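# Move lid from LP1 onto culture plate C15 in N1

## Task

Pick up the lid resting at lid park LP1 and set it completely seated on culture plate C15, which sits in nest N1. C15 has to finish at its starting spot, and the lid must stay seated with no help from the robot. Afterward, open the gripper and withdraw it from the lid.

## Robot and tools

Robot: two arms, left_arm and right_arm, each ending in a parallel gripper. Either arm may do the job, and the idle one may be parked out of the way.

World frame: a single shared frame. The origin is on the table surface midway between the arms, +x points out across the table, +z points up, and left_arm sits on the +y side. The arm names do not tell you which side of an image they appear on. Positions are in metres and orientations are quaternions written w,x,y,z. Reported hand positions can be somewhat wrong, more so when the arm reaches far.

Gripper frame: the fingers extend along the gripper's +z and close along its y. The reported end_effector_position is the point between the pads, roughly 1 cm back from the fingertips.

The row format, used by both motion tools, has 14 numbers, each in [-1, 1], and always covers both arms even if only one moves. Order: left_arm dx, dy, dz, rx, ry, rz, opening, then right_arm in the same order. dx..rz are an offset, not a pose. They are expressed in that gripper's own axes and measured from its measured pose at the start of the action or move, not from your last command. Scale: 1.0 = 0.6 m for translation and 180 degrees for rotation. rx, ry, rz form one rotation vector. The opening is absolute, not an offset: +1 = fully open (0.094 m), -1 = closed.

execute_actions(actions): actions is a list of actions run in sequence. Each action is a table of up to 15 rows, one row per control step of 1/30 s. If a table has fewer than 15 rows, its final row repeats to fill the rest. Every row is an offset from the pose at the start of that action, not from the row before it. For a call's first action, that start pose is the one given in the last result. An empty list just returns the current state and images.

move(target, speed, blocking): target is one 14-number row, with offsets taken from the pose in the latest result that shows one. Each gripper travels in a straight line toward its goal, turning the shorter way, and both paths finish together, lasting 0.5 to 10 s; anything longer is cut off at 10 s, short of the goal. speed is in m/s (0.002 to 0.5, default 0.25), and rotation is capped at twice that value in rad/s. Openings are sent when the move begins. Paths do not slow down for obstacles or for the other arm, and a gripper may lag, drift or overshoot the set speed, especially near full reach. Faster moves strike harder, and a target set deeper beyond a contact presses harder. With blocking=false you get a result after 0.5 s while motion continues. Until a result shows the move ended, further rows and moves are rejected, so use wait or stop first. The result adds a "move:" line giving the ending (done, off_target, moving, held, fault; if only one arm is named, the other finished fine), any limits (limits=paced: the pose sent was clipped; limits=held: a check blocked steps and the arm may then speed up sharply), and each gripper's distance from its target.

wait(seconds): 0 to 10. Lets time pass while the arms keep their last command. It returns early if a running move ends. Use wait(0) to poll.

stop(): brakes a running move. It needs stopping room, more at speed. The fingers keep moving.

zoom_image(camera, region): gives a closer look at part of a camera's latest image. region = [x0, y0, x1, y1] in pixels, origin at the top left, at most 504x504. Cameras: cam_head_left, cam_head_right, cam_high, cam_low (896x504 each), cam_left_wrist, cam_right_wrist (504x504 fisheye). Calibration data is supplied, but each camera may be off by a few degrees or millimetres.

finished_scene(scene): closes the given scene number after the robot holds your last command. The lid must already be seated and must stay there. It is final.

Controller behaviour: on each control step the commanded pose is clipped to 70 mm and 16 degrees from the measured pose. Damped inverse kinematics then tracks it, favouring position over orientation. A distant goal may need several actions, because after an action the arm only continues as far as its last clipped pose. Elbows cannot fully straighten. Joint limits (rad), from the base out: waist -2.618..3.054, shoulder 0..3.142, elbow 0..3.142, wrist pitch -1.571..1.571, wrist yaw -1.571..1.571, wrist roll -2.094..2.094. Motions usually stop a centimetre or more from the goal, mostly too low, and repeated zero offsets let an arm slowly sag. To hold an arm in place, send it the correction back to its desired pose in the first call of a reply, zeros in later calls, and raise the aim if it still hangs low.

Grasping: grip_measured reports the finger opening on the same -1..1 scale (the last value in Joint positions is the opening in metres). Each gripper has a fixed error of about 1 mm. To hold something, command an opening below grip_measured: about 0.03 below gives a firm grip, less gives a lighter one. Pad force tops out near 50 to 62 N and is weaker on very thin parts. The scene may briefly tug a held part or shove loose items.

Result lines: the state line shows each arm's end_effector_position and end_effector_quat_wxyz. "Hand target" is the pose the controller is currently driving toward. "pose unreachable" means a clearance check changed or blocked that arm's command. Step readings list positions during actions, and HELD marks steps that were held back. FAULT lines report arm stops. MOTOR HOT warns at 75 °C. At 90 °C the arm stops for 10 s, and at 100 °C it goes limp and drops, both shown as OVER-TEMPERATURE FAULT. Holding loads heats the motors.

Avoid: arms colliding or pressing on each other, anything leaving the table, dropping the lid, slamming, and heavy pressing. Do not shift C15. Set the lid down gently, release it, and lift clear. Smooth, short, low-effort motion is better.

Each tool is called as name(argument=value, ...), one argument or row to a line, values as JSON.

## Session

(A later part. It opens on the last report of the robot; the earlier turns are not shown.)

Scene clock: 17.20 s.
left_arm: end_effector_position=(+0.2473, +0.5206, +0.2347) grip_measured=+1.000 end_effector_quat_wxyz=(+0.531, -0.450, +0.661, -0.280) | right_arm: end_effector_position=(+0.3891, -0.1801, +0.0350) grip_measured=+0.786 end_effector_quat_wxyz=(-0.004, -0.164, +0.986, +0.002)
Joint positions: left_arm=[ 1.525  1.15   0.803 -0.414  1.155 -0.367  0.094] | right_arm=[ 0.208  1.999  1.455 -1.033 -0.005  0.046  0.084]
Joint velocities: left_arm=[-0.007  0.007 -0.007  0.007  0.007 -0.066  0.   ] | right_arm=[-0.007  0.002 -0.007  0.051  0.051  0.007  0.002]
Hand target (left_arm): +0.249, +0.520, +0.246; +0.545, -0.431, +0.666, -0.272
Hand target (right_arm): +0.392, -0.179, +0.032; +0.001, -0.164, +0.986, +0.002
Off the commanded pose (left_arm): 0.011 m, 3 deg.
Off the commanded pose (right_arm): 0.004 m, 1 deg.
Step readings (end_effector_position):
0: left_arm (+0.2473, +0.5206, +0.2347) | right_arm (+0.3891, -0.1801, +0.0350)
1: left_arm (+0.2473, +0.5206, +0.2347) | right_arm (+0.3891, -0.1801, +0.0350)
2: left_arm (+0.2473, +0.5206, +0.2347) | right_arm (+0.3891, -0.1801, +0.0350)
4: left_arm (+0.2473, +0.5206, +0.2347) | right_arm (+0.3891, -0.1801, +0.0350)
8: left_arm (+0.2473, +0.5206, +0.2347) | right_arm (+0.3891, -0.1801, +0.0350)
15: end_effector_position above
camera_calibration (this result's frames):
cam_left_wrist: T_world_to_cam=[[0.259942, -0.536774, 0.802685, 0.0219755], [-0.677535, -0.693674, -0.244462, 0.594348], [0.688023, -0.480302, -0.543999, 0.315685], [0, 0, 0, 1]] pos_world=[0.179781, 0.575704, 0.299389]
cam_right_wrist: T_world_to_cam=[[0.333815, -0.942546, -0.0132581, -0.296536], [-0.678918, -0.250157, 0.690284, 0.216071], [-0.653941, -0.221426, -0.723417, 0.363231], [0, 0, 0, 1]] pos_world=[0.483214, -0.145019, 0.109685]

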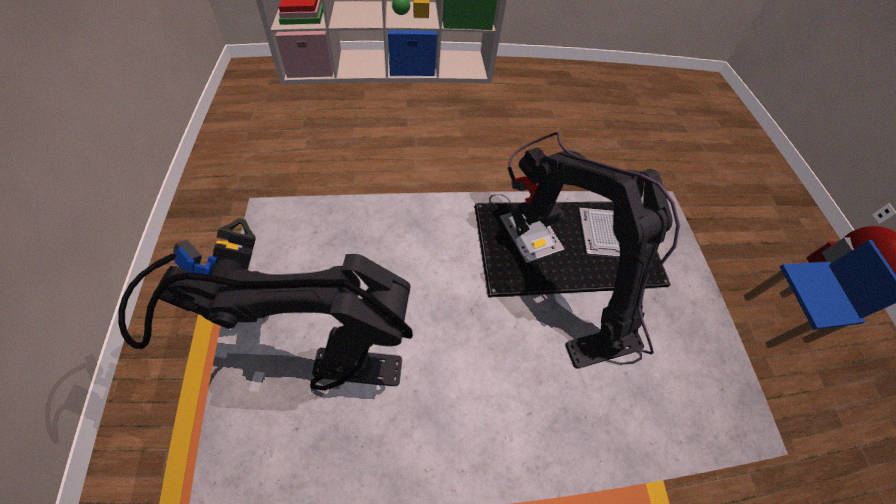

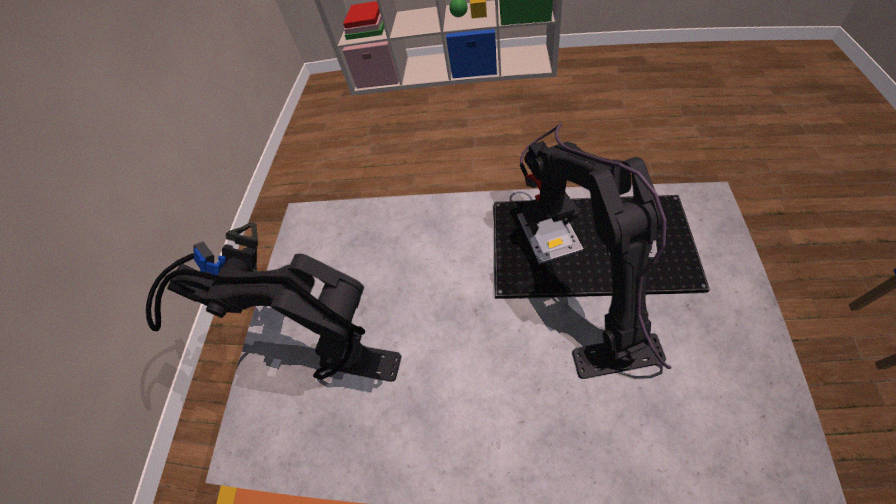

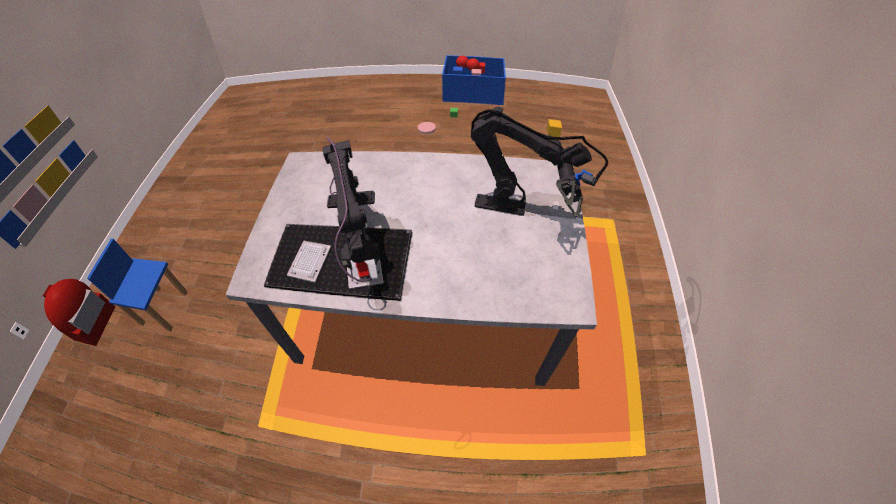

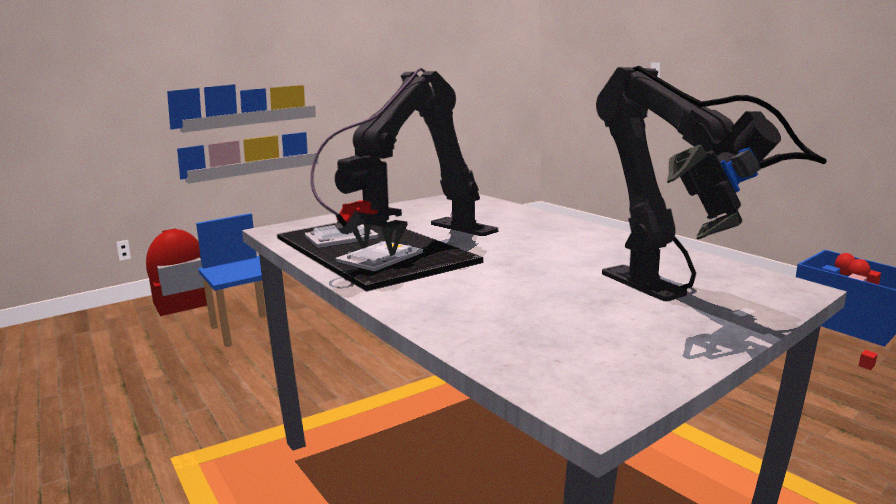

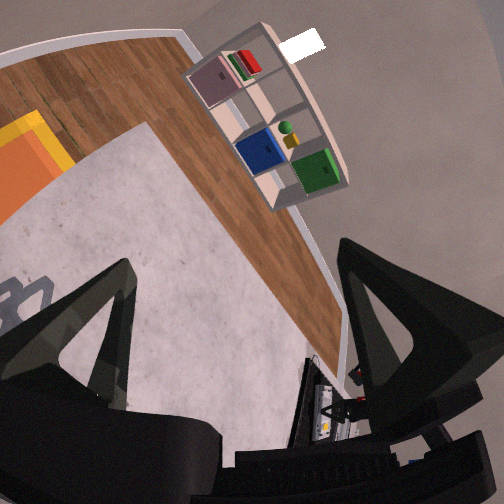

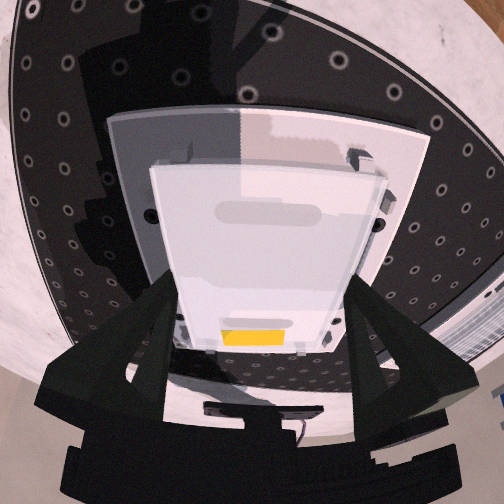

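zoom_image(
  camera="cam_right_wrist",
  region=[140, 150, 400, 360],
)

execute_actions(
  actions=[],
)

Region (140, 150, 400, 360) of cam_right_wrist's 504x504 image, scaled by 1.938, with more detail than that image has; it fills the top 407 rows of this view, and the rest is white.

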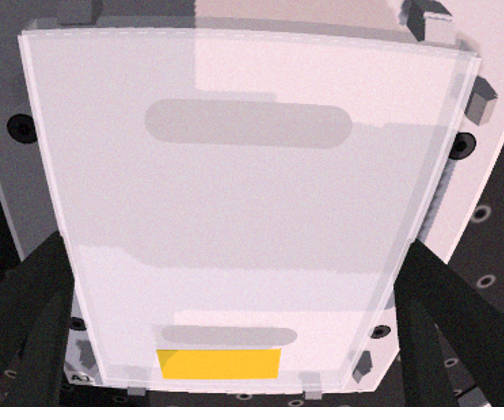

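Scene clock: 17.27 s.
left_arm: end_effector_position=(+0.2473, +0.5206, +0.2347) grip_measured=+1.000 end_effector_quat_wxyz=(+0.531, -0.450, +0.661, -0.280) | right_arm: end_effector_position=(+0.3891, -0.1801, +0.0350) grip_measured=+0.786 end_effector_quat_wxyz=(-0.004, -0.164, +0.986, +0.002)
Joint positions: left_arm=[ 1.525  1.15   0.803 -0.414  1.155 -0.367  0.094] | right_arm=[ 0.208  1.999  1.455 -1.033 -0.005  0.046  0.084]
Joint velocities: left_arm=[-0.012  0.017 -0.002 -0.066  0.037 -0.007  0.   ] | right_arm=[ 0.007 -0.007 -0.007 -0.022 -0.007 -0.051 -0.001]
Hand target (left_arm): +0.249, +0.520, +0.246; +0.545, -0.431, +0.666, -0.272
Hand target (right_arm): +0.392, -0.179, +0.032; +0.001, -0.164, +0.986, +0.002
Off the commanded pose (left_arm): 0.011 m, 3 deg.
Off the commanded pose (right_arm): 0.004 m, 1 deg.
camera_calibration (this result's frames):
cam_left_wrist: T_world_to_cam=[[0.259942, -0.536774, 0.802685, 0.0219755], [-0.677535, -0.693674, -0.244462, 0.594348], [0.688023, -0.480302, -0.543999, 0.315685], [0, 0, 0, 1]] pos_world=[0.179781, 0.575704, 0.299389]
cam_right_wrist: T_world_to_cam=[[0.333815, -0.942546, -0.0132581, -0.296536], [-0.678918, -0.250157, 0.690284, 0.216071], [-0.653941, -0.221426, -0.723417, 0.363231], [0, 0, 0, 1]] pos_world=[0.483214, -0.145019, 0.109685]

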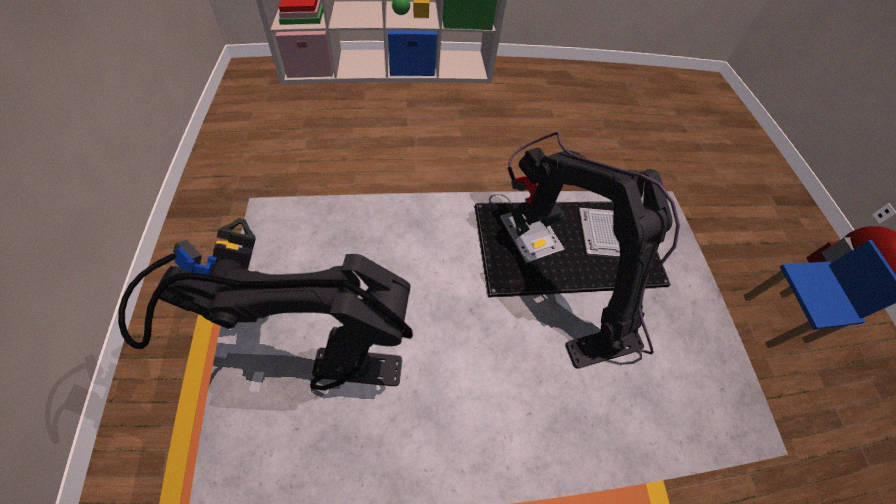

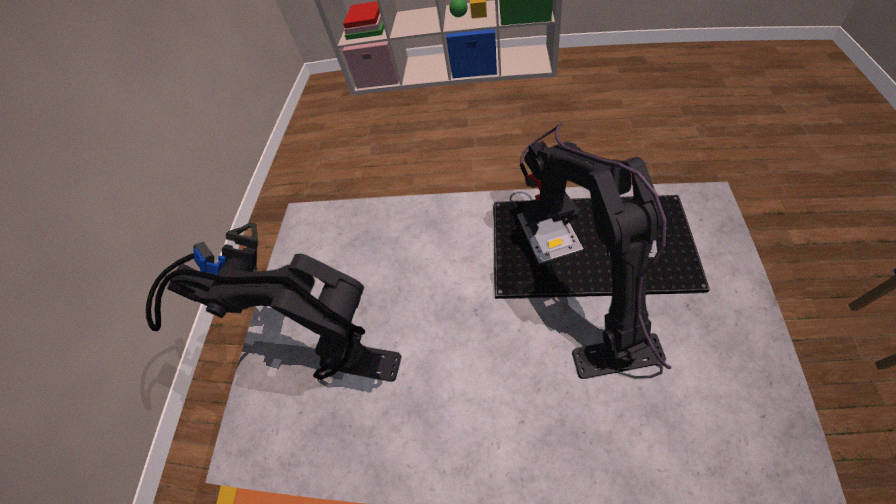

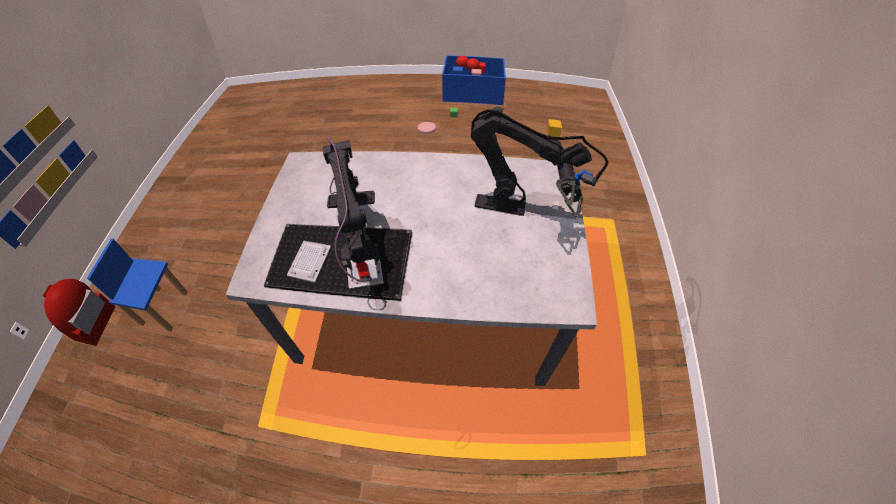

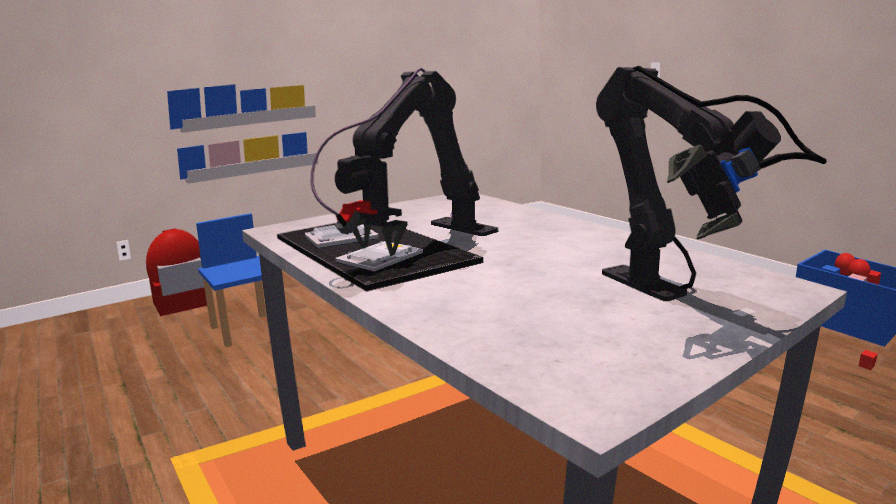

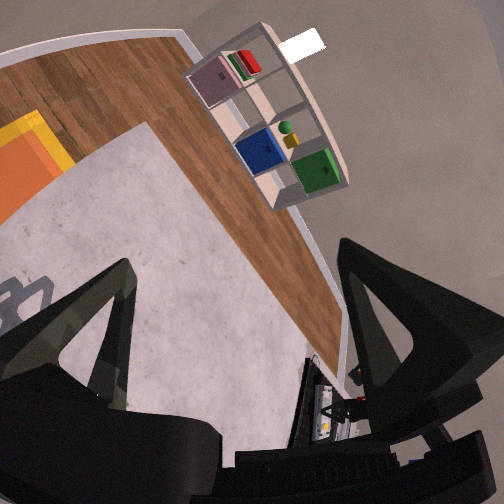

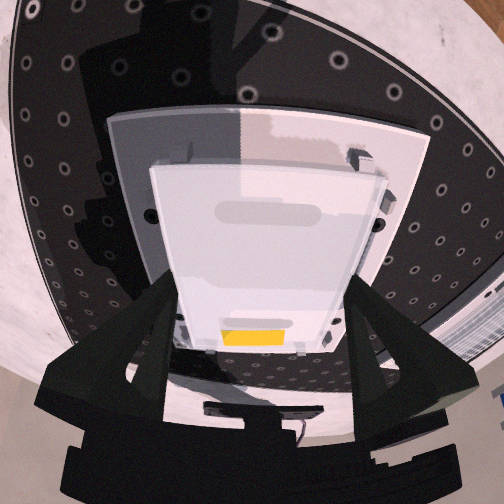

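execute_actions(
  actions=[
    [[-0.007,-0.017,-0.003,0.006,-0.0025,0.015,1,-0.009,0,-0.006,0,-0.007,0,0.763],[-0.007,-0.017,-0.003,0.006,-0.0025,0.015,1,-0.013,0,-0.017,0,-0.011,0,0.763],[-0.007,-0.017,-0.003,0.006,-0.0025,0.015,1,-0.0167,0,-0.028,0,-0.015,0,0.763],[-0.007,-0.017,-0.003,0.006,-0.0025,0.015,1,-0.0167,0,-0.031,0,-0.015,0,0.763],[-0.007,-0.017,-0.003,0.006,-0.0025,0.015,1,-0.0167,0,-0.036,0,-0.015,0,0.763],[-0.007,-0.017,-0.003,0.006,-0.0025,0.015,1,-0.0167,0,-0.043,0,-0.015,0,0.763],[-0.007,-0.017,-0.003,0.006,-0.0025,0.015,1,-0.0167,0,-0.051,0,-0.015,0,0.763],[-0.007,-0.017,-0.003,0.006,-0.0025,0.015,1,-0.0167,0,-0.059,0,-0.015,0,0.763],[-0.007,-0.017,-0.003,0.006,-0.0025,0.015,1,-0.0167,0,-0.067,0,-0.015,0,0.763],[-0.007,-0.017,-0.003,0.006,-0.0025,0.015,1,-0.0167,0,-0.075,0,-0.015,0,0.763],[-0.007,-0.017,-0.003,0.006,-0.0025,0.015,1,-0.0167,0,-0.082,0,-0.015,0,0.763],[-0.007,-0.017,-0.003,0.006,-0.0025,0.015,1,-0.0167,0,-0.088,0,-0.015,0,0.763],[-0.007,-0.017,-0.003,0.006,-0.0025,0.015,1,-0.0167,0,-0.092,0,-0.015,0,0.763],[-0.007,-0.017,-0.003,0.006,-0.0025,0.015,1,-0.0167,0,-0.094,0,-0.015,0,0.763],[-0.007,-0.017,-0.003,0.006,-0.0025,0.015,1,-0.0167,0,-0.0947,0,-0.015,0,0.763]],
  ],
)

Scene clock: 19.27 s.
left_arm: end_effector_position=(+0.2473, +0.5206, +0.2347) grip_measured=+1.000 end_effector_quat_wxyz=(+0.531, -0.450, +0.661, -0.280) | right_arm: end_effector_position=(+0.4001, -0.1758, +0.0744) grip_measured=+0.780 end_effector_quat_wxyz=(+0.018, -0.164, +0.986, +0.006)
Joint positions: left_arm=[ 1.525  1.15   0.803 -0.414  1.155 -0.367  0.094] | right_arm=[ 0.208  1.967  1.57  -1.136 -0.005  0.046  0.084]
Joint velocities: left_arm=[ 0.007  0.002 -0.002 -0.022 -0.007 -0.007  0.   ] | right_arm=[-0.007 -0.095  0.305 -0.139  0.037  0.022  0.   ]
Hand target (left_arm): +0.249, +0.520, +0.246; +0.545, -0.431, +0.666, -0.272
Hand target (right_arm): +0.398, -0.177, +0.091; +0.021, -0.164, +0.986, +0.006
Off the commanded pose (left_arm): 0.011 m, 3 deg.
Off the commanded pose (right_arm): 0.017 m, 0 deg.
Step readings (end_effector_position):
0: left_arm (+0.2473, +0.5206, +0.2347) | right_arm (+0.3891, -0.1801, +0.0350)
1: left_arm (+0.2473, +0.5206, +0.2347) | right_arm (+0.3891, -0.1801, +0.0350)
2: left_arm (+0.2473, +0.5206, +0.2347) | right_arm (+0.3891, -0.1801, +0.0350)
4: left_arm (+0.2473, +0.5206, +0.2347) | right_arm (+0.3891, -0.1801, +0.0350)
8: left_arm (+0.2473, +0.5206, +0.2347) | right_arm (+0.3905, -0.1796, +0.0412)
15: end_effector_position above
camera_calibration (this result's frames):
cam_left_wrist: T_world_to_cam=[[0.259942, -0.536774, 0.802685, 0.0219755], [-0.677535, -0.693674, -0.244462, 0.594348], [0.688023, -0.480302, -0.543999, 0.315685], [0, 0, 0, 1]] pos_world=[0.179781, 0.575704, 0.299389]
cam_right_wrist: T_world_to_cam=[[0.334387, -0.94232, -0.0147762, -0.295679], [-0.706436, -0.260998, 0.657897, 0.208892], [-0.623806, -0.209554, -0.752963, 0.392084], [0, 0, 0, 1]] pos_world=[0.491025, -0.141941, 0.153427]

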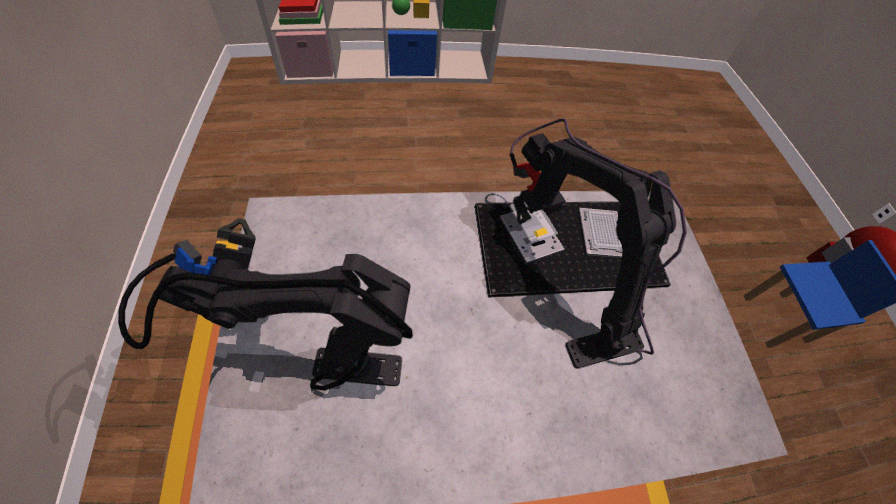

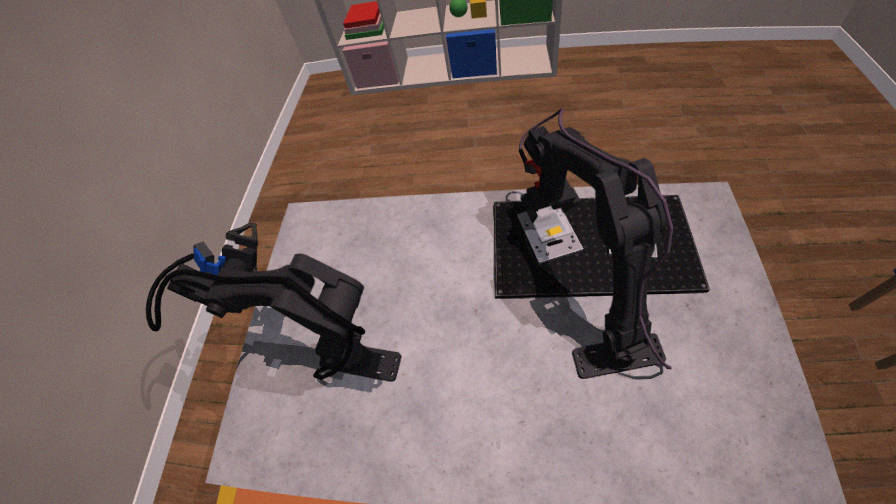

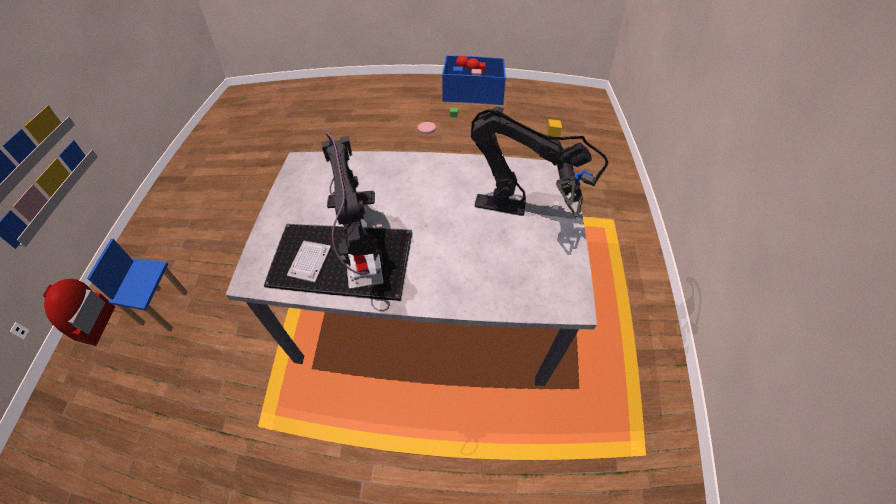

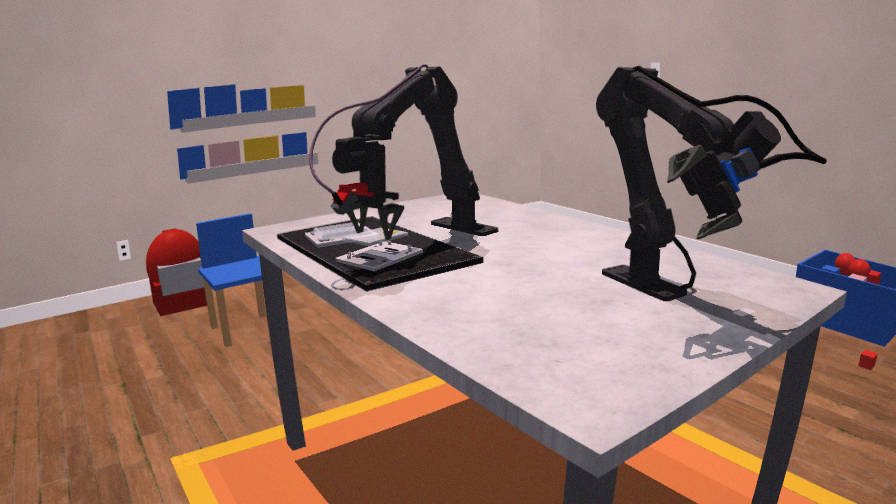

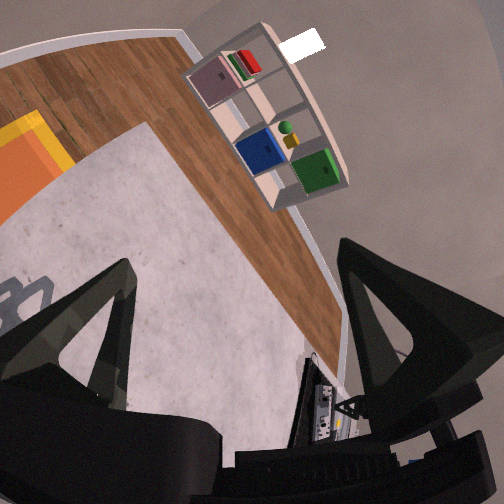

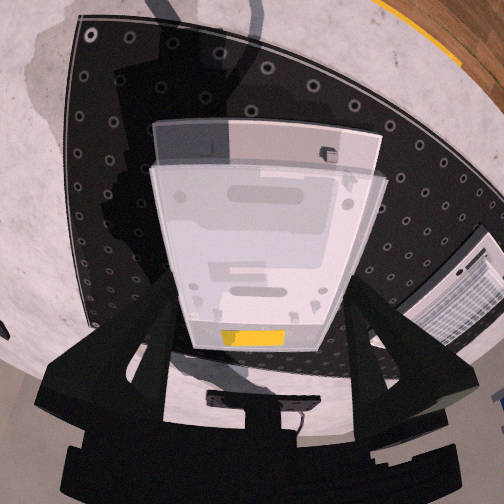

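execute_actions(
  actions=[],
)

zoom_image(
  camera="cam_right_wrist",
  region=[130, 150, 180, 200],
)

zoom_image(
  camera="cam_right_wrist",
  region=[355, 160, 405, 210],
)

Scene clock: 19.37 s.
left_arm: end_effector_position=(+0.2473, +0.5206, +0.2347) grip_measured=+1.000 end_effector_quat_wxyz=(+0.531, -0.450, +0.661, -0.280) | right_arm: end_effector_position=(+0.4012, -0.1753, +0.0808) grip_measured=+0.780 end_effector_quat_wxyz=(+0.022, -0.164, +0.986, +0.007)
Joint positions: left_arm=[ 1.525  1.15   0.803 -0.414  1.155 -0.367  0.094] | right_arm=[ 0.208  1.96   1.585 -1.15  -0.005  0.046  0.084]
Joint velocities: left_arm=[-0.017 -0.002  0.002 -0.051 -0.095 -0.007  0.   ] | right_arm=[-0.007 -0.042  0.042 -0.095 -0.007 -0.022 -0.001]
Hand target (left_arm): +0.249, +0.520, +0.246; +0.545, -0.431, +0.666, -0.272
Hand target (right_arm): +0.398, -0.177, +0.091; +0.021, -0.164, +0.986, +0.006
Off the commanded pose (left_arm): 0.011 m, 3 deg.
Off the commanded pose (right_arm): 0.011 m, 0 deg.
camera_calibration (this result's frames):
cam_left_wrist: T_world_to_cam=[[0.259942, -0.536774, 0.802685, 0.0219755], [-0.677535, -0.693674, -0.244462, 0.594348], [0.688023, -0.480302, -0.543999, 0.315685], [0, 0, 0, 1]] pos_world=[0.179781, 0.575704, 0.299389]
cam_right_wrist: T_world_to_cam=[[0.334509, -0.942272, -0.0150765, -0.295558], [-0.711779, -0.263104, 0.651265, 0.207898], [-0.617636, -0.207123, -0.7587, 0.39616], [0, 0, 0, 1]] pos_world=[0.491527, -0.141744, 0.160714]

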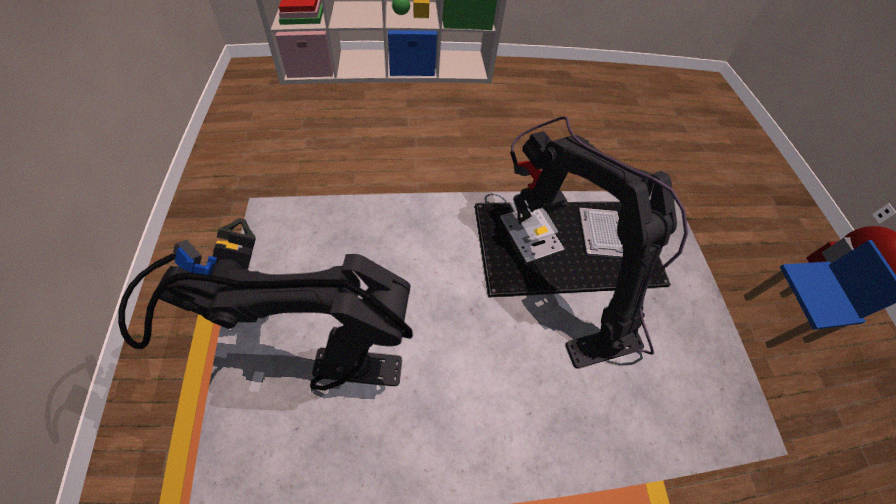

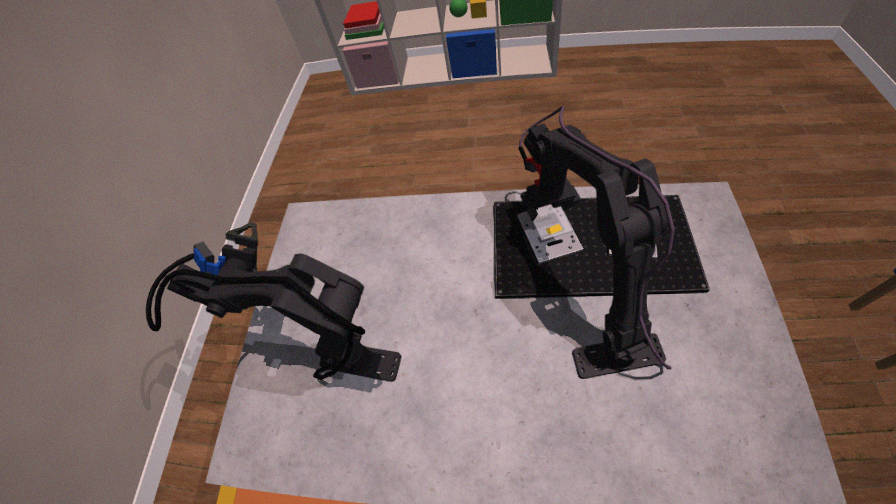

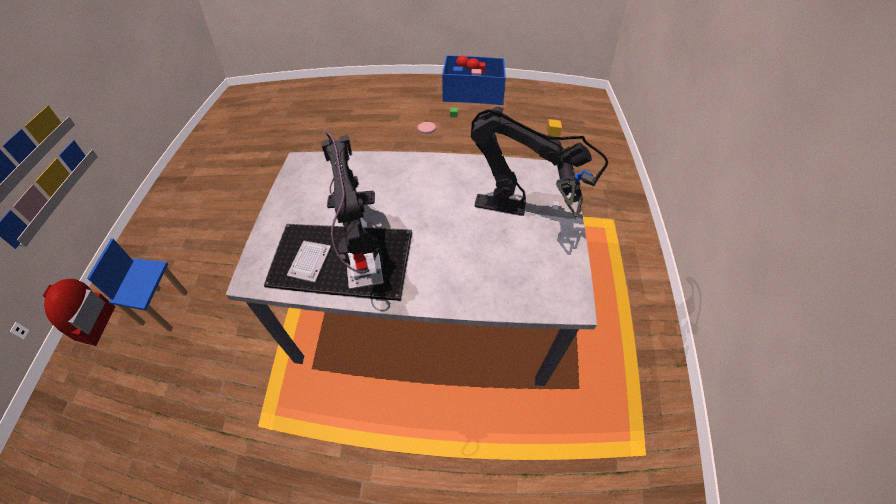

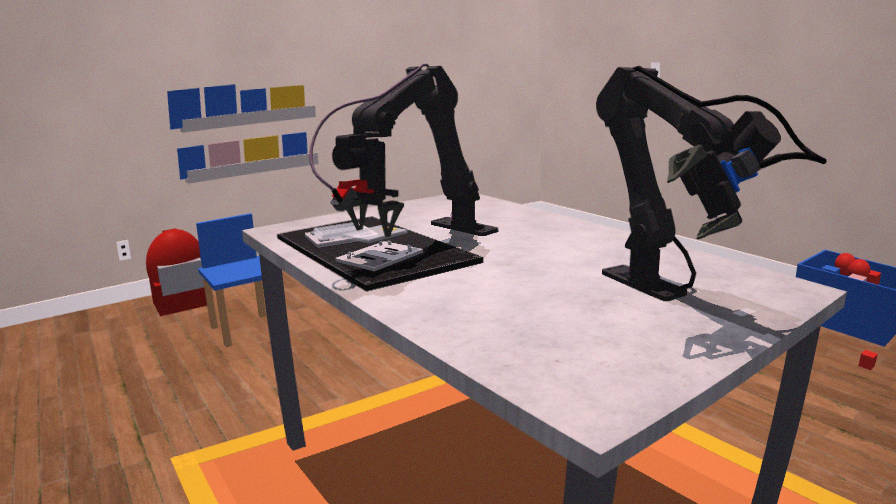

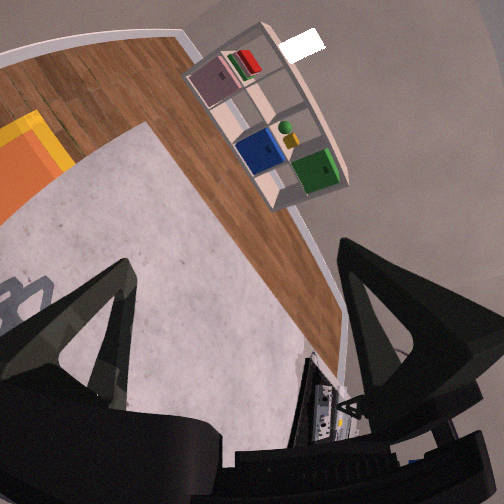

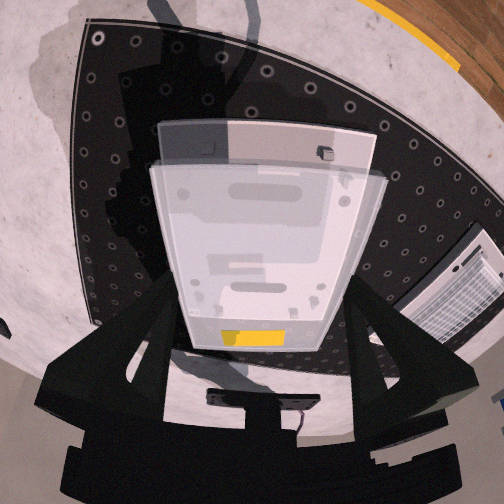

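Region (130, 150, 180, 200) of cam_right_wrist's 504x504 image, scaled by 10.080, with more detail than that image has.

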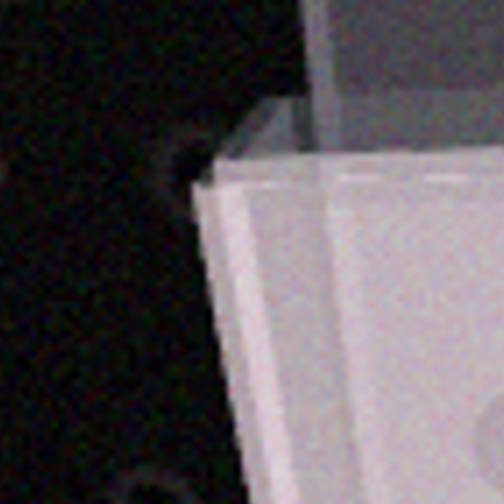

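Region (355, 160, 405, 210) of cam_right_wrist's 504x504 image, scaled by 10.080, with more detail than that image has.

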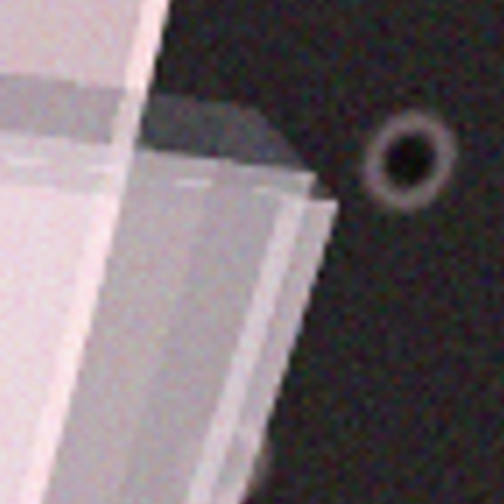

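execute_actions(
  actions=[],
)

Scene clock: 19.87 s.
left_arm: end_effector_position=(+0.2473, +0.5206, +0.2347) grip_measured=+1.000 end_effector_quat_wxyz=(+0.531, -0.450, +0.661, -0.280) | right_arm: end_effector_position=(+0.3954, -0.1776, +0.0809) grip_measured=+0.780 end_effector_quat_wxyz=(+0.010, -0.164, +0.986, +0.005)
Joint positions: left_arm=[ 1.525  1.15   0.803 -0.414  1.155 -0.367  0.094] | right_arm=[ 0.208  1.96   1.586 -1.175 -0.005  0.046  0.084]
Joint velocities: left_arm=[ 0.002  0.002  0.002  0.007 -0.066 -0.051  0.   ] | right_arm=[-0.002  0.002 -0.007 -0.037 -0.022 -0.022  0.001]
Hand target (left_arm): +0.249, +0.520, +0.246; +0.545, -0.431, +0.666, -0.272
Hand target (right_arm): +0.398, -0.177, +0.091; +0.021, -0.164, +0.986, +0.006
Off the commanded pose (left_arm): 0.011 m, 3 deg.
Off the commanded pose (right_arm): 0.011 m, 1 deg.
camera_calibration (this result's frames):
cam_left_wrist: T_world_to_cam=[[0.259942, -0.536774, 0.802685, 0.0219755], [-0.677535, -0.693674, -0.244462, 0.594348], [0.688023, -0.480302, -0.543999, 0.315685], [0, 0, 0, 1]] pos_world=[0.179781, 0.575704, 0.299389]
cam_right_wrist: T_world_to_cam=[[0.334171, -0.942405, -0.0142249, -0.295729], [-0.696539, -0.257099, 0.669875, 0.196691], [-0.634951, -0.213944, -0.742337, 0.396439], [0, 0, 0, 1]] pos_world=[0.487547, -0.143312, 0.158326]

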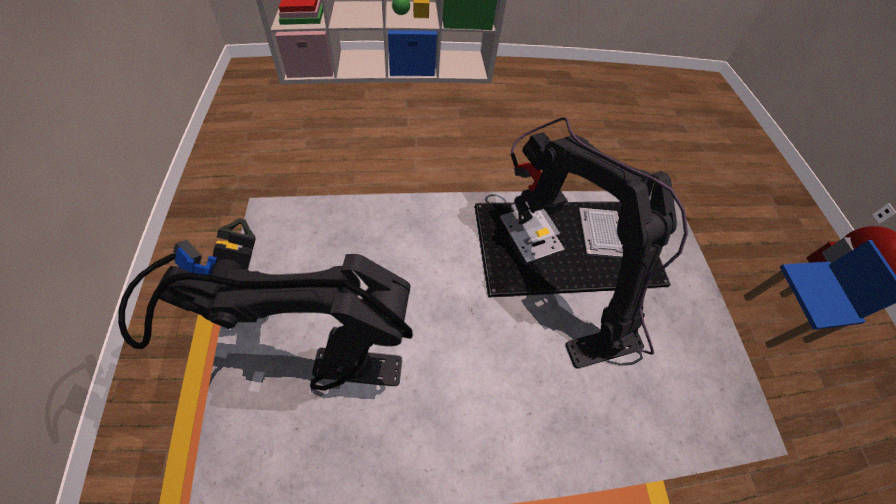

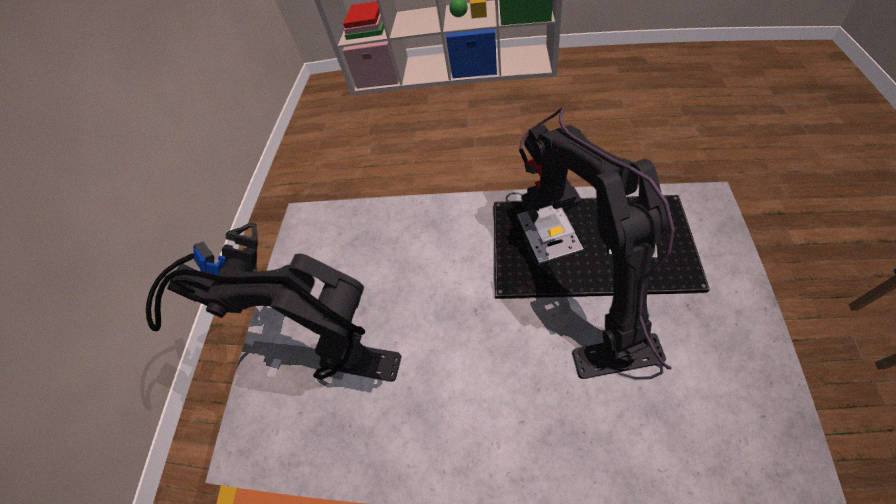

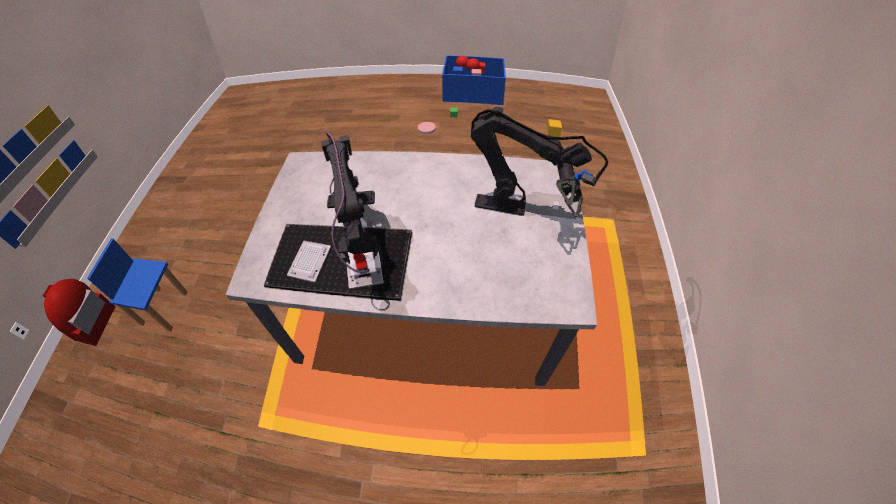

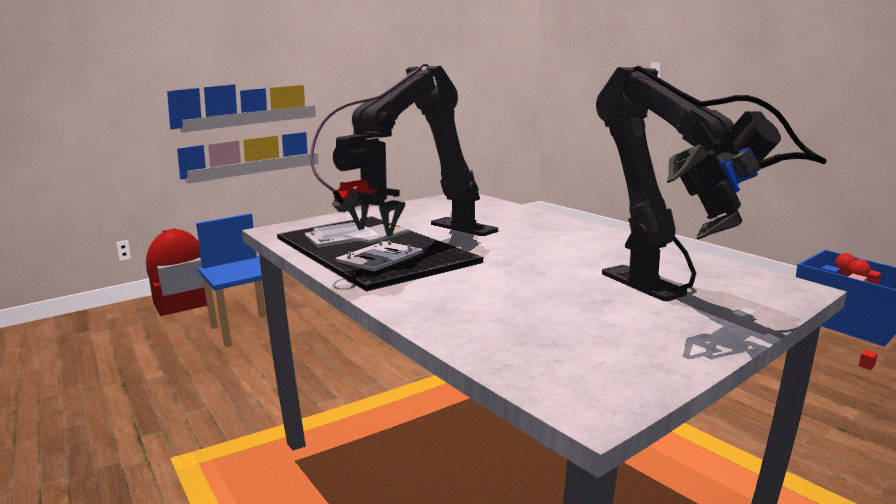

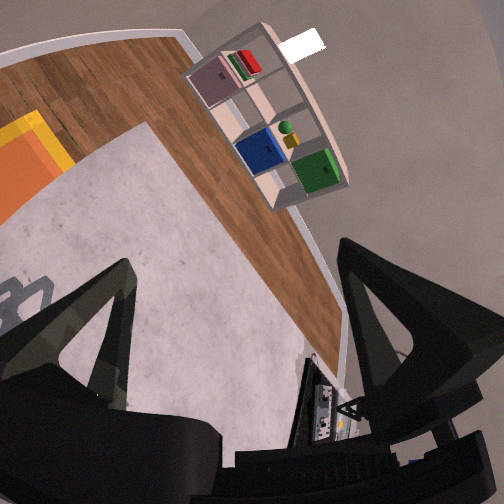

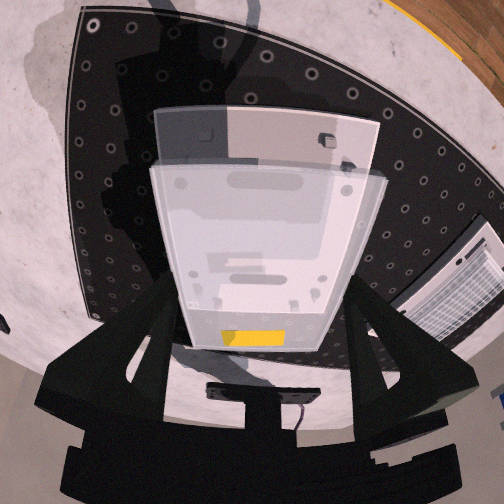

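move(
  target=[-0.007,-0.017,-0.003,0.006,-0.0025,0.015,1, 0.1186,-0.3639,-0.0001,0.0056,-0.0029,0.1388,0.763],
  speed=0.2,
)

Scene clock: 23.00 s.
left_arm: end_effector_position=(+0.2472, +0.5210, +0.2343) grip_measured=+1.000 end_effector_quat_wxyz=(+0.531, -0.451, +0.661, -0.279) | right_arm: end_effector_position=(+0.3848, -0.4052, +0.0738) grip_measured=+0.780 end_effector_quat_wxyz=(-0.003, +0.058, +0.998, +0.005)
Joint positions: left_arm=[ 1.525  1.15   0.803 -0.414  1.152 -0.367  0.094] | right_arm=[-0.43   1.893  1.466 -1.152 -0.008 -0.146  0.084]
Joint velocities: left_arm=[-0.017  0.012  0.002 -0.051  0.007  0.007  0.   ] | right_arm=[ 0.007  0.007  0.002 -0.022  0.007 -0.051 -0.003]
Hand target (left_arm): +0.249, +0.519, +0.246; +0.545, -0.431, +0.666, -0.272
Hand target (right_arm): +0.397, -0.407, +0.079; +0.016, +0.054, +0.998, +0.004
Off the commanded pose (left_arm): 0.012 m, 3 deg.
Off the commanded pose (right_arm): 0.015 m, 2 deg.
move: off_target (left_arm, right_arm)
camera_calibration (this result's frames):
cam_left_wrist: T_world_to_cam=[[0.262784, -0.536526, 0.801925, 0.0218476], [-0.676504, -0.695071, -0.243351, 0.594653], [0.687959, -0.478557, -0.545615, 0.315275], [0, 0, 0, 1]] pos_world=[0.179648, 0.575924, 0.299208]
cam_right_wrist: T_world_to_cam=[[-0.104632, -0.994353, -0.0177451, -0.358661], [-0.720521, 0.063495, 0.69052, 0.273171], [-0.685494, 0.0850365, -0.723095, 0.474923], [0, 0, 0, 1]] pos_world=[0.484855, -0.414366, 0.148419]

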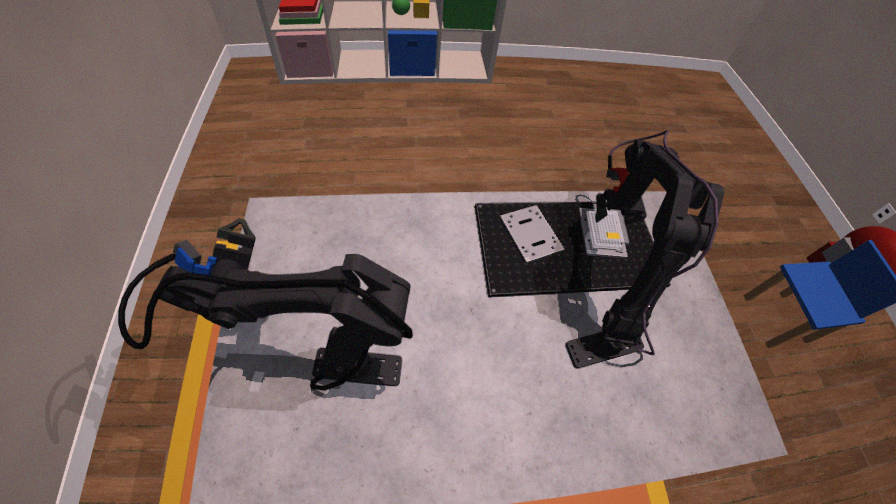

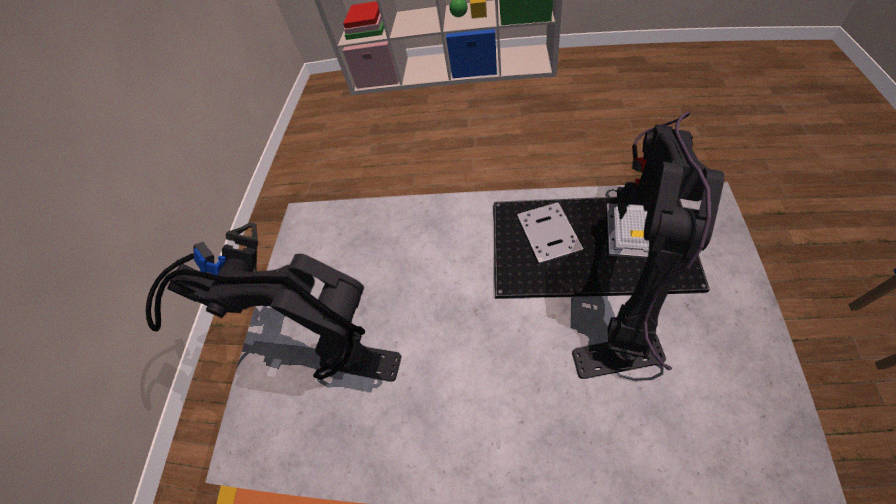

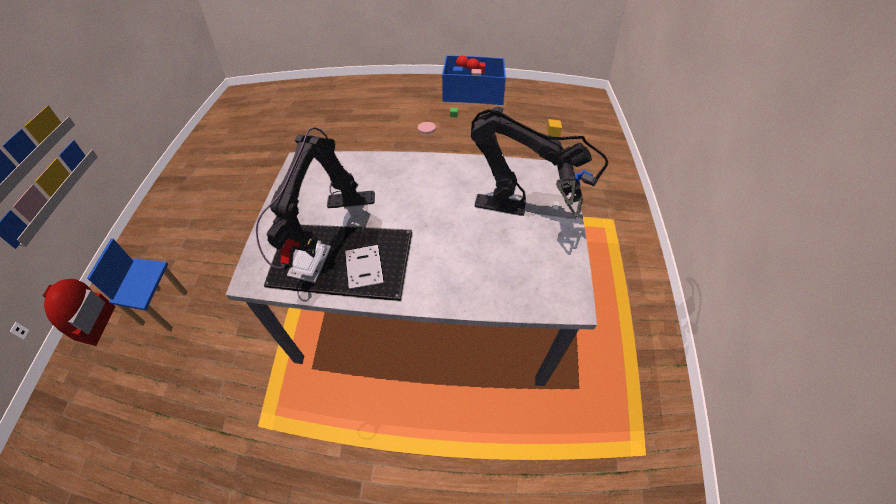

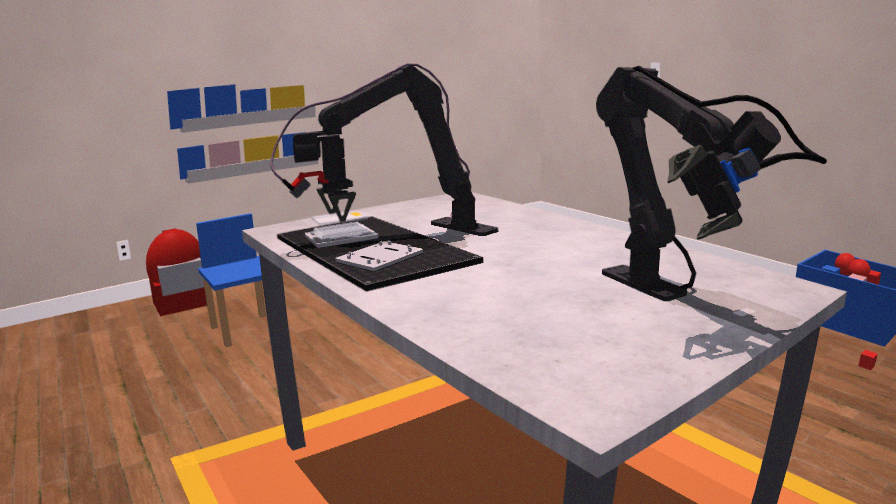

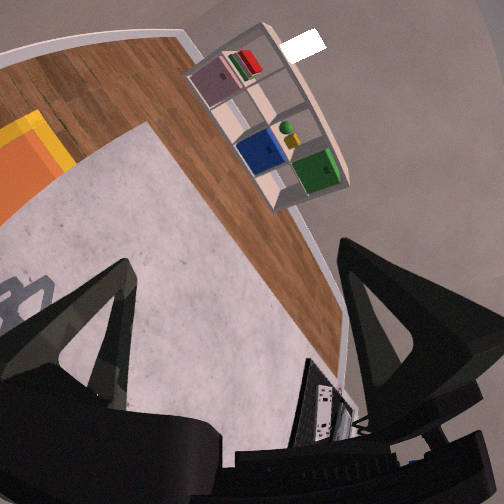

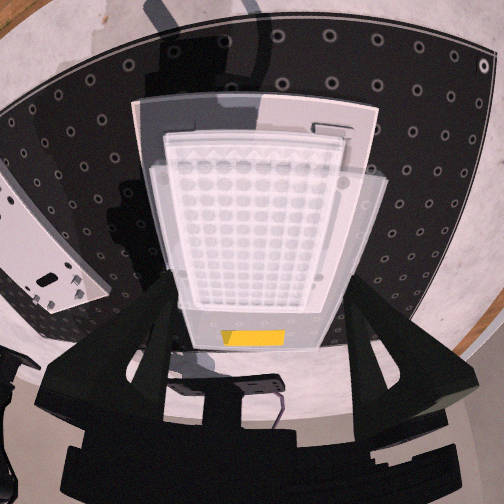

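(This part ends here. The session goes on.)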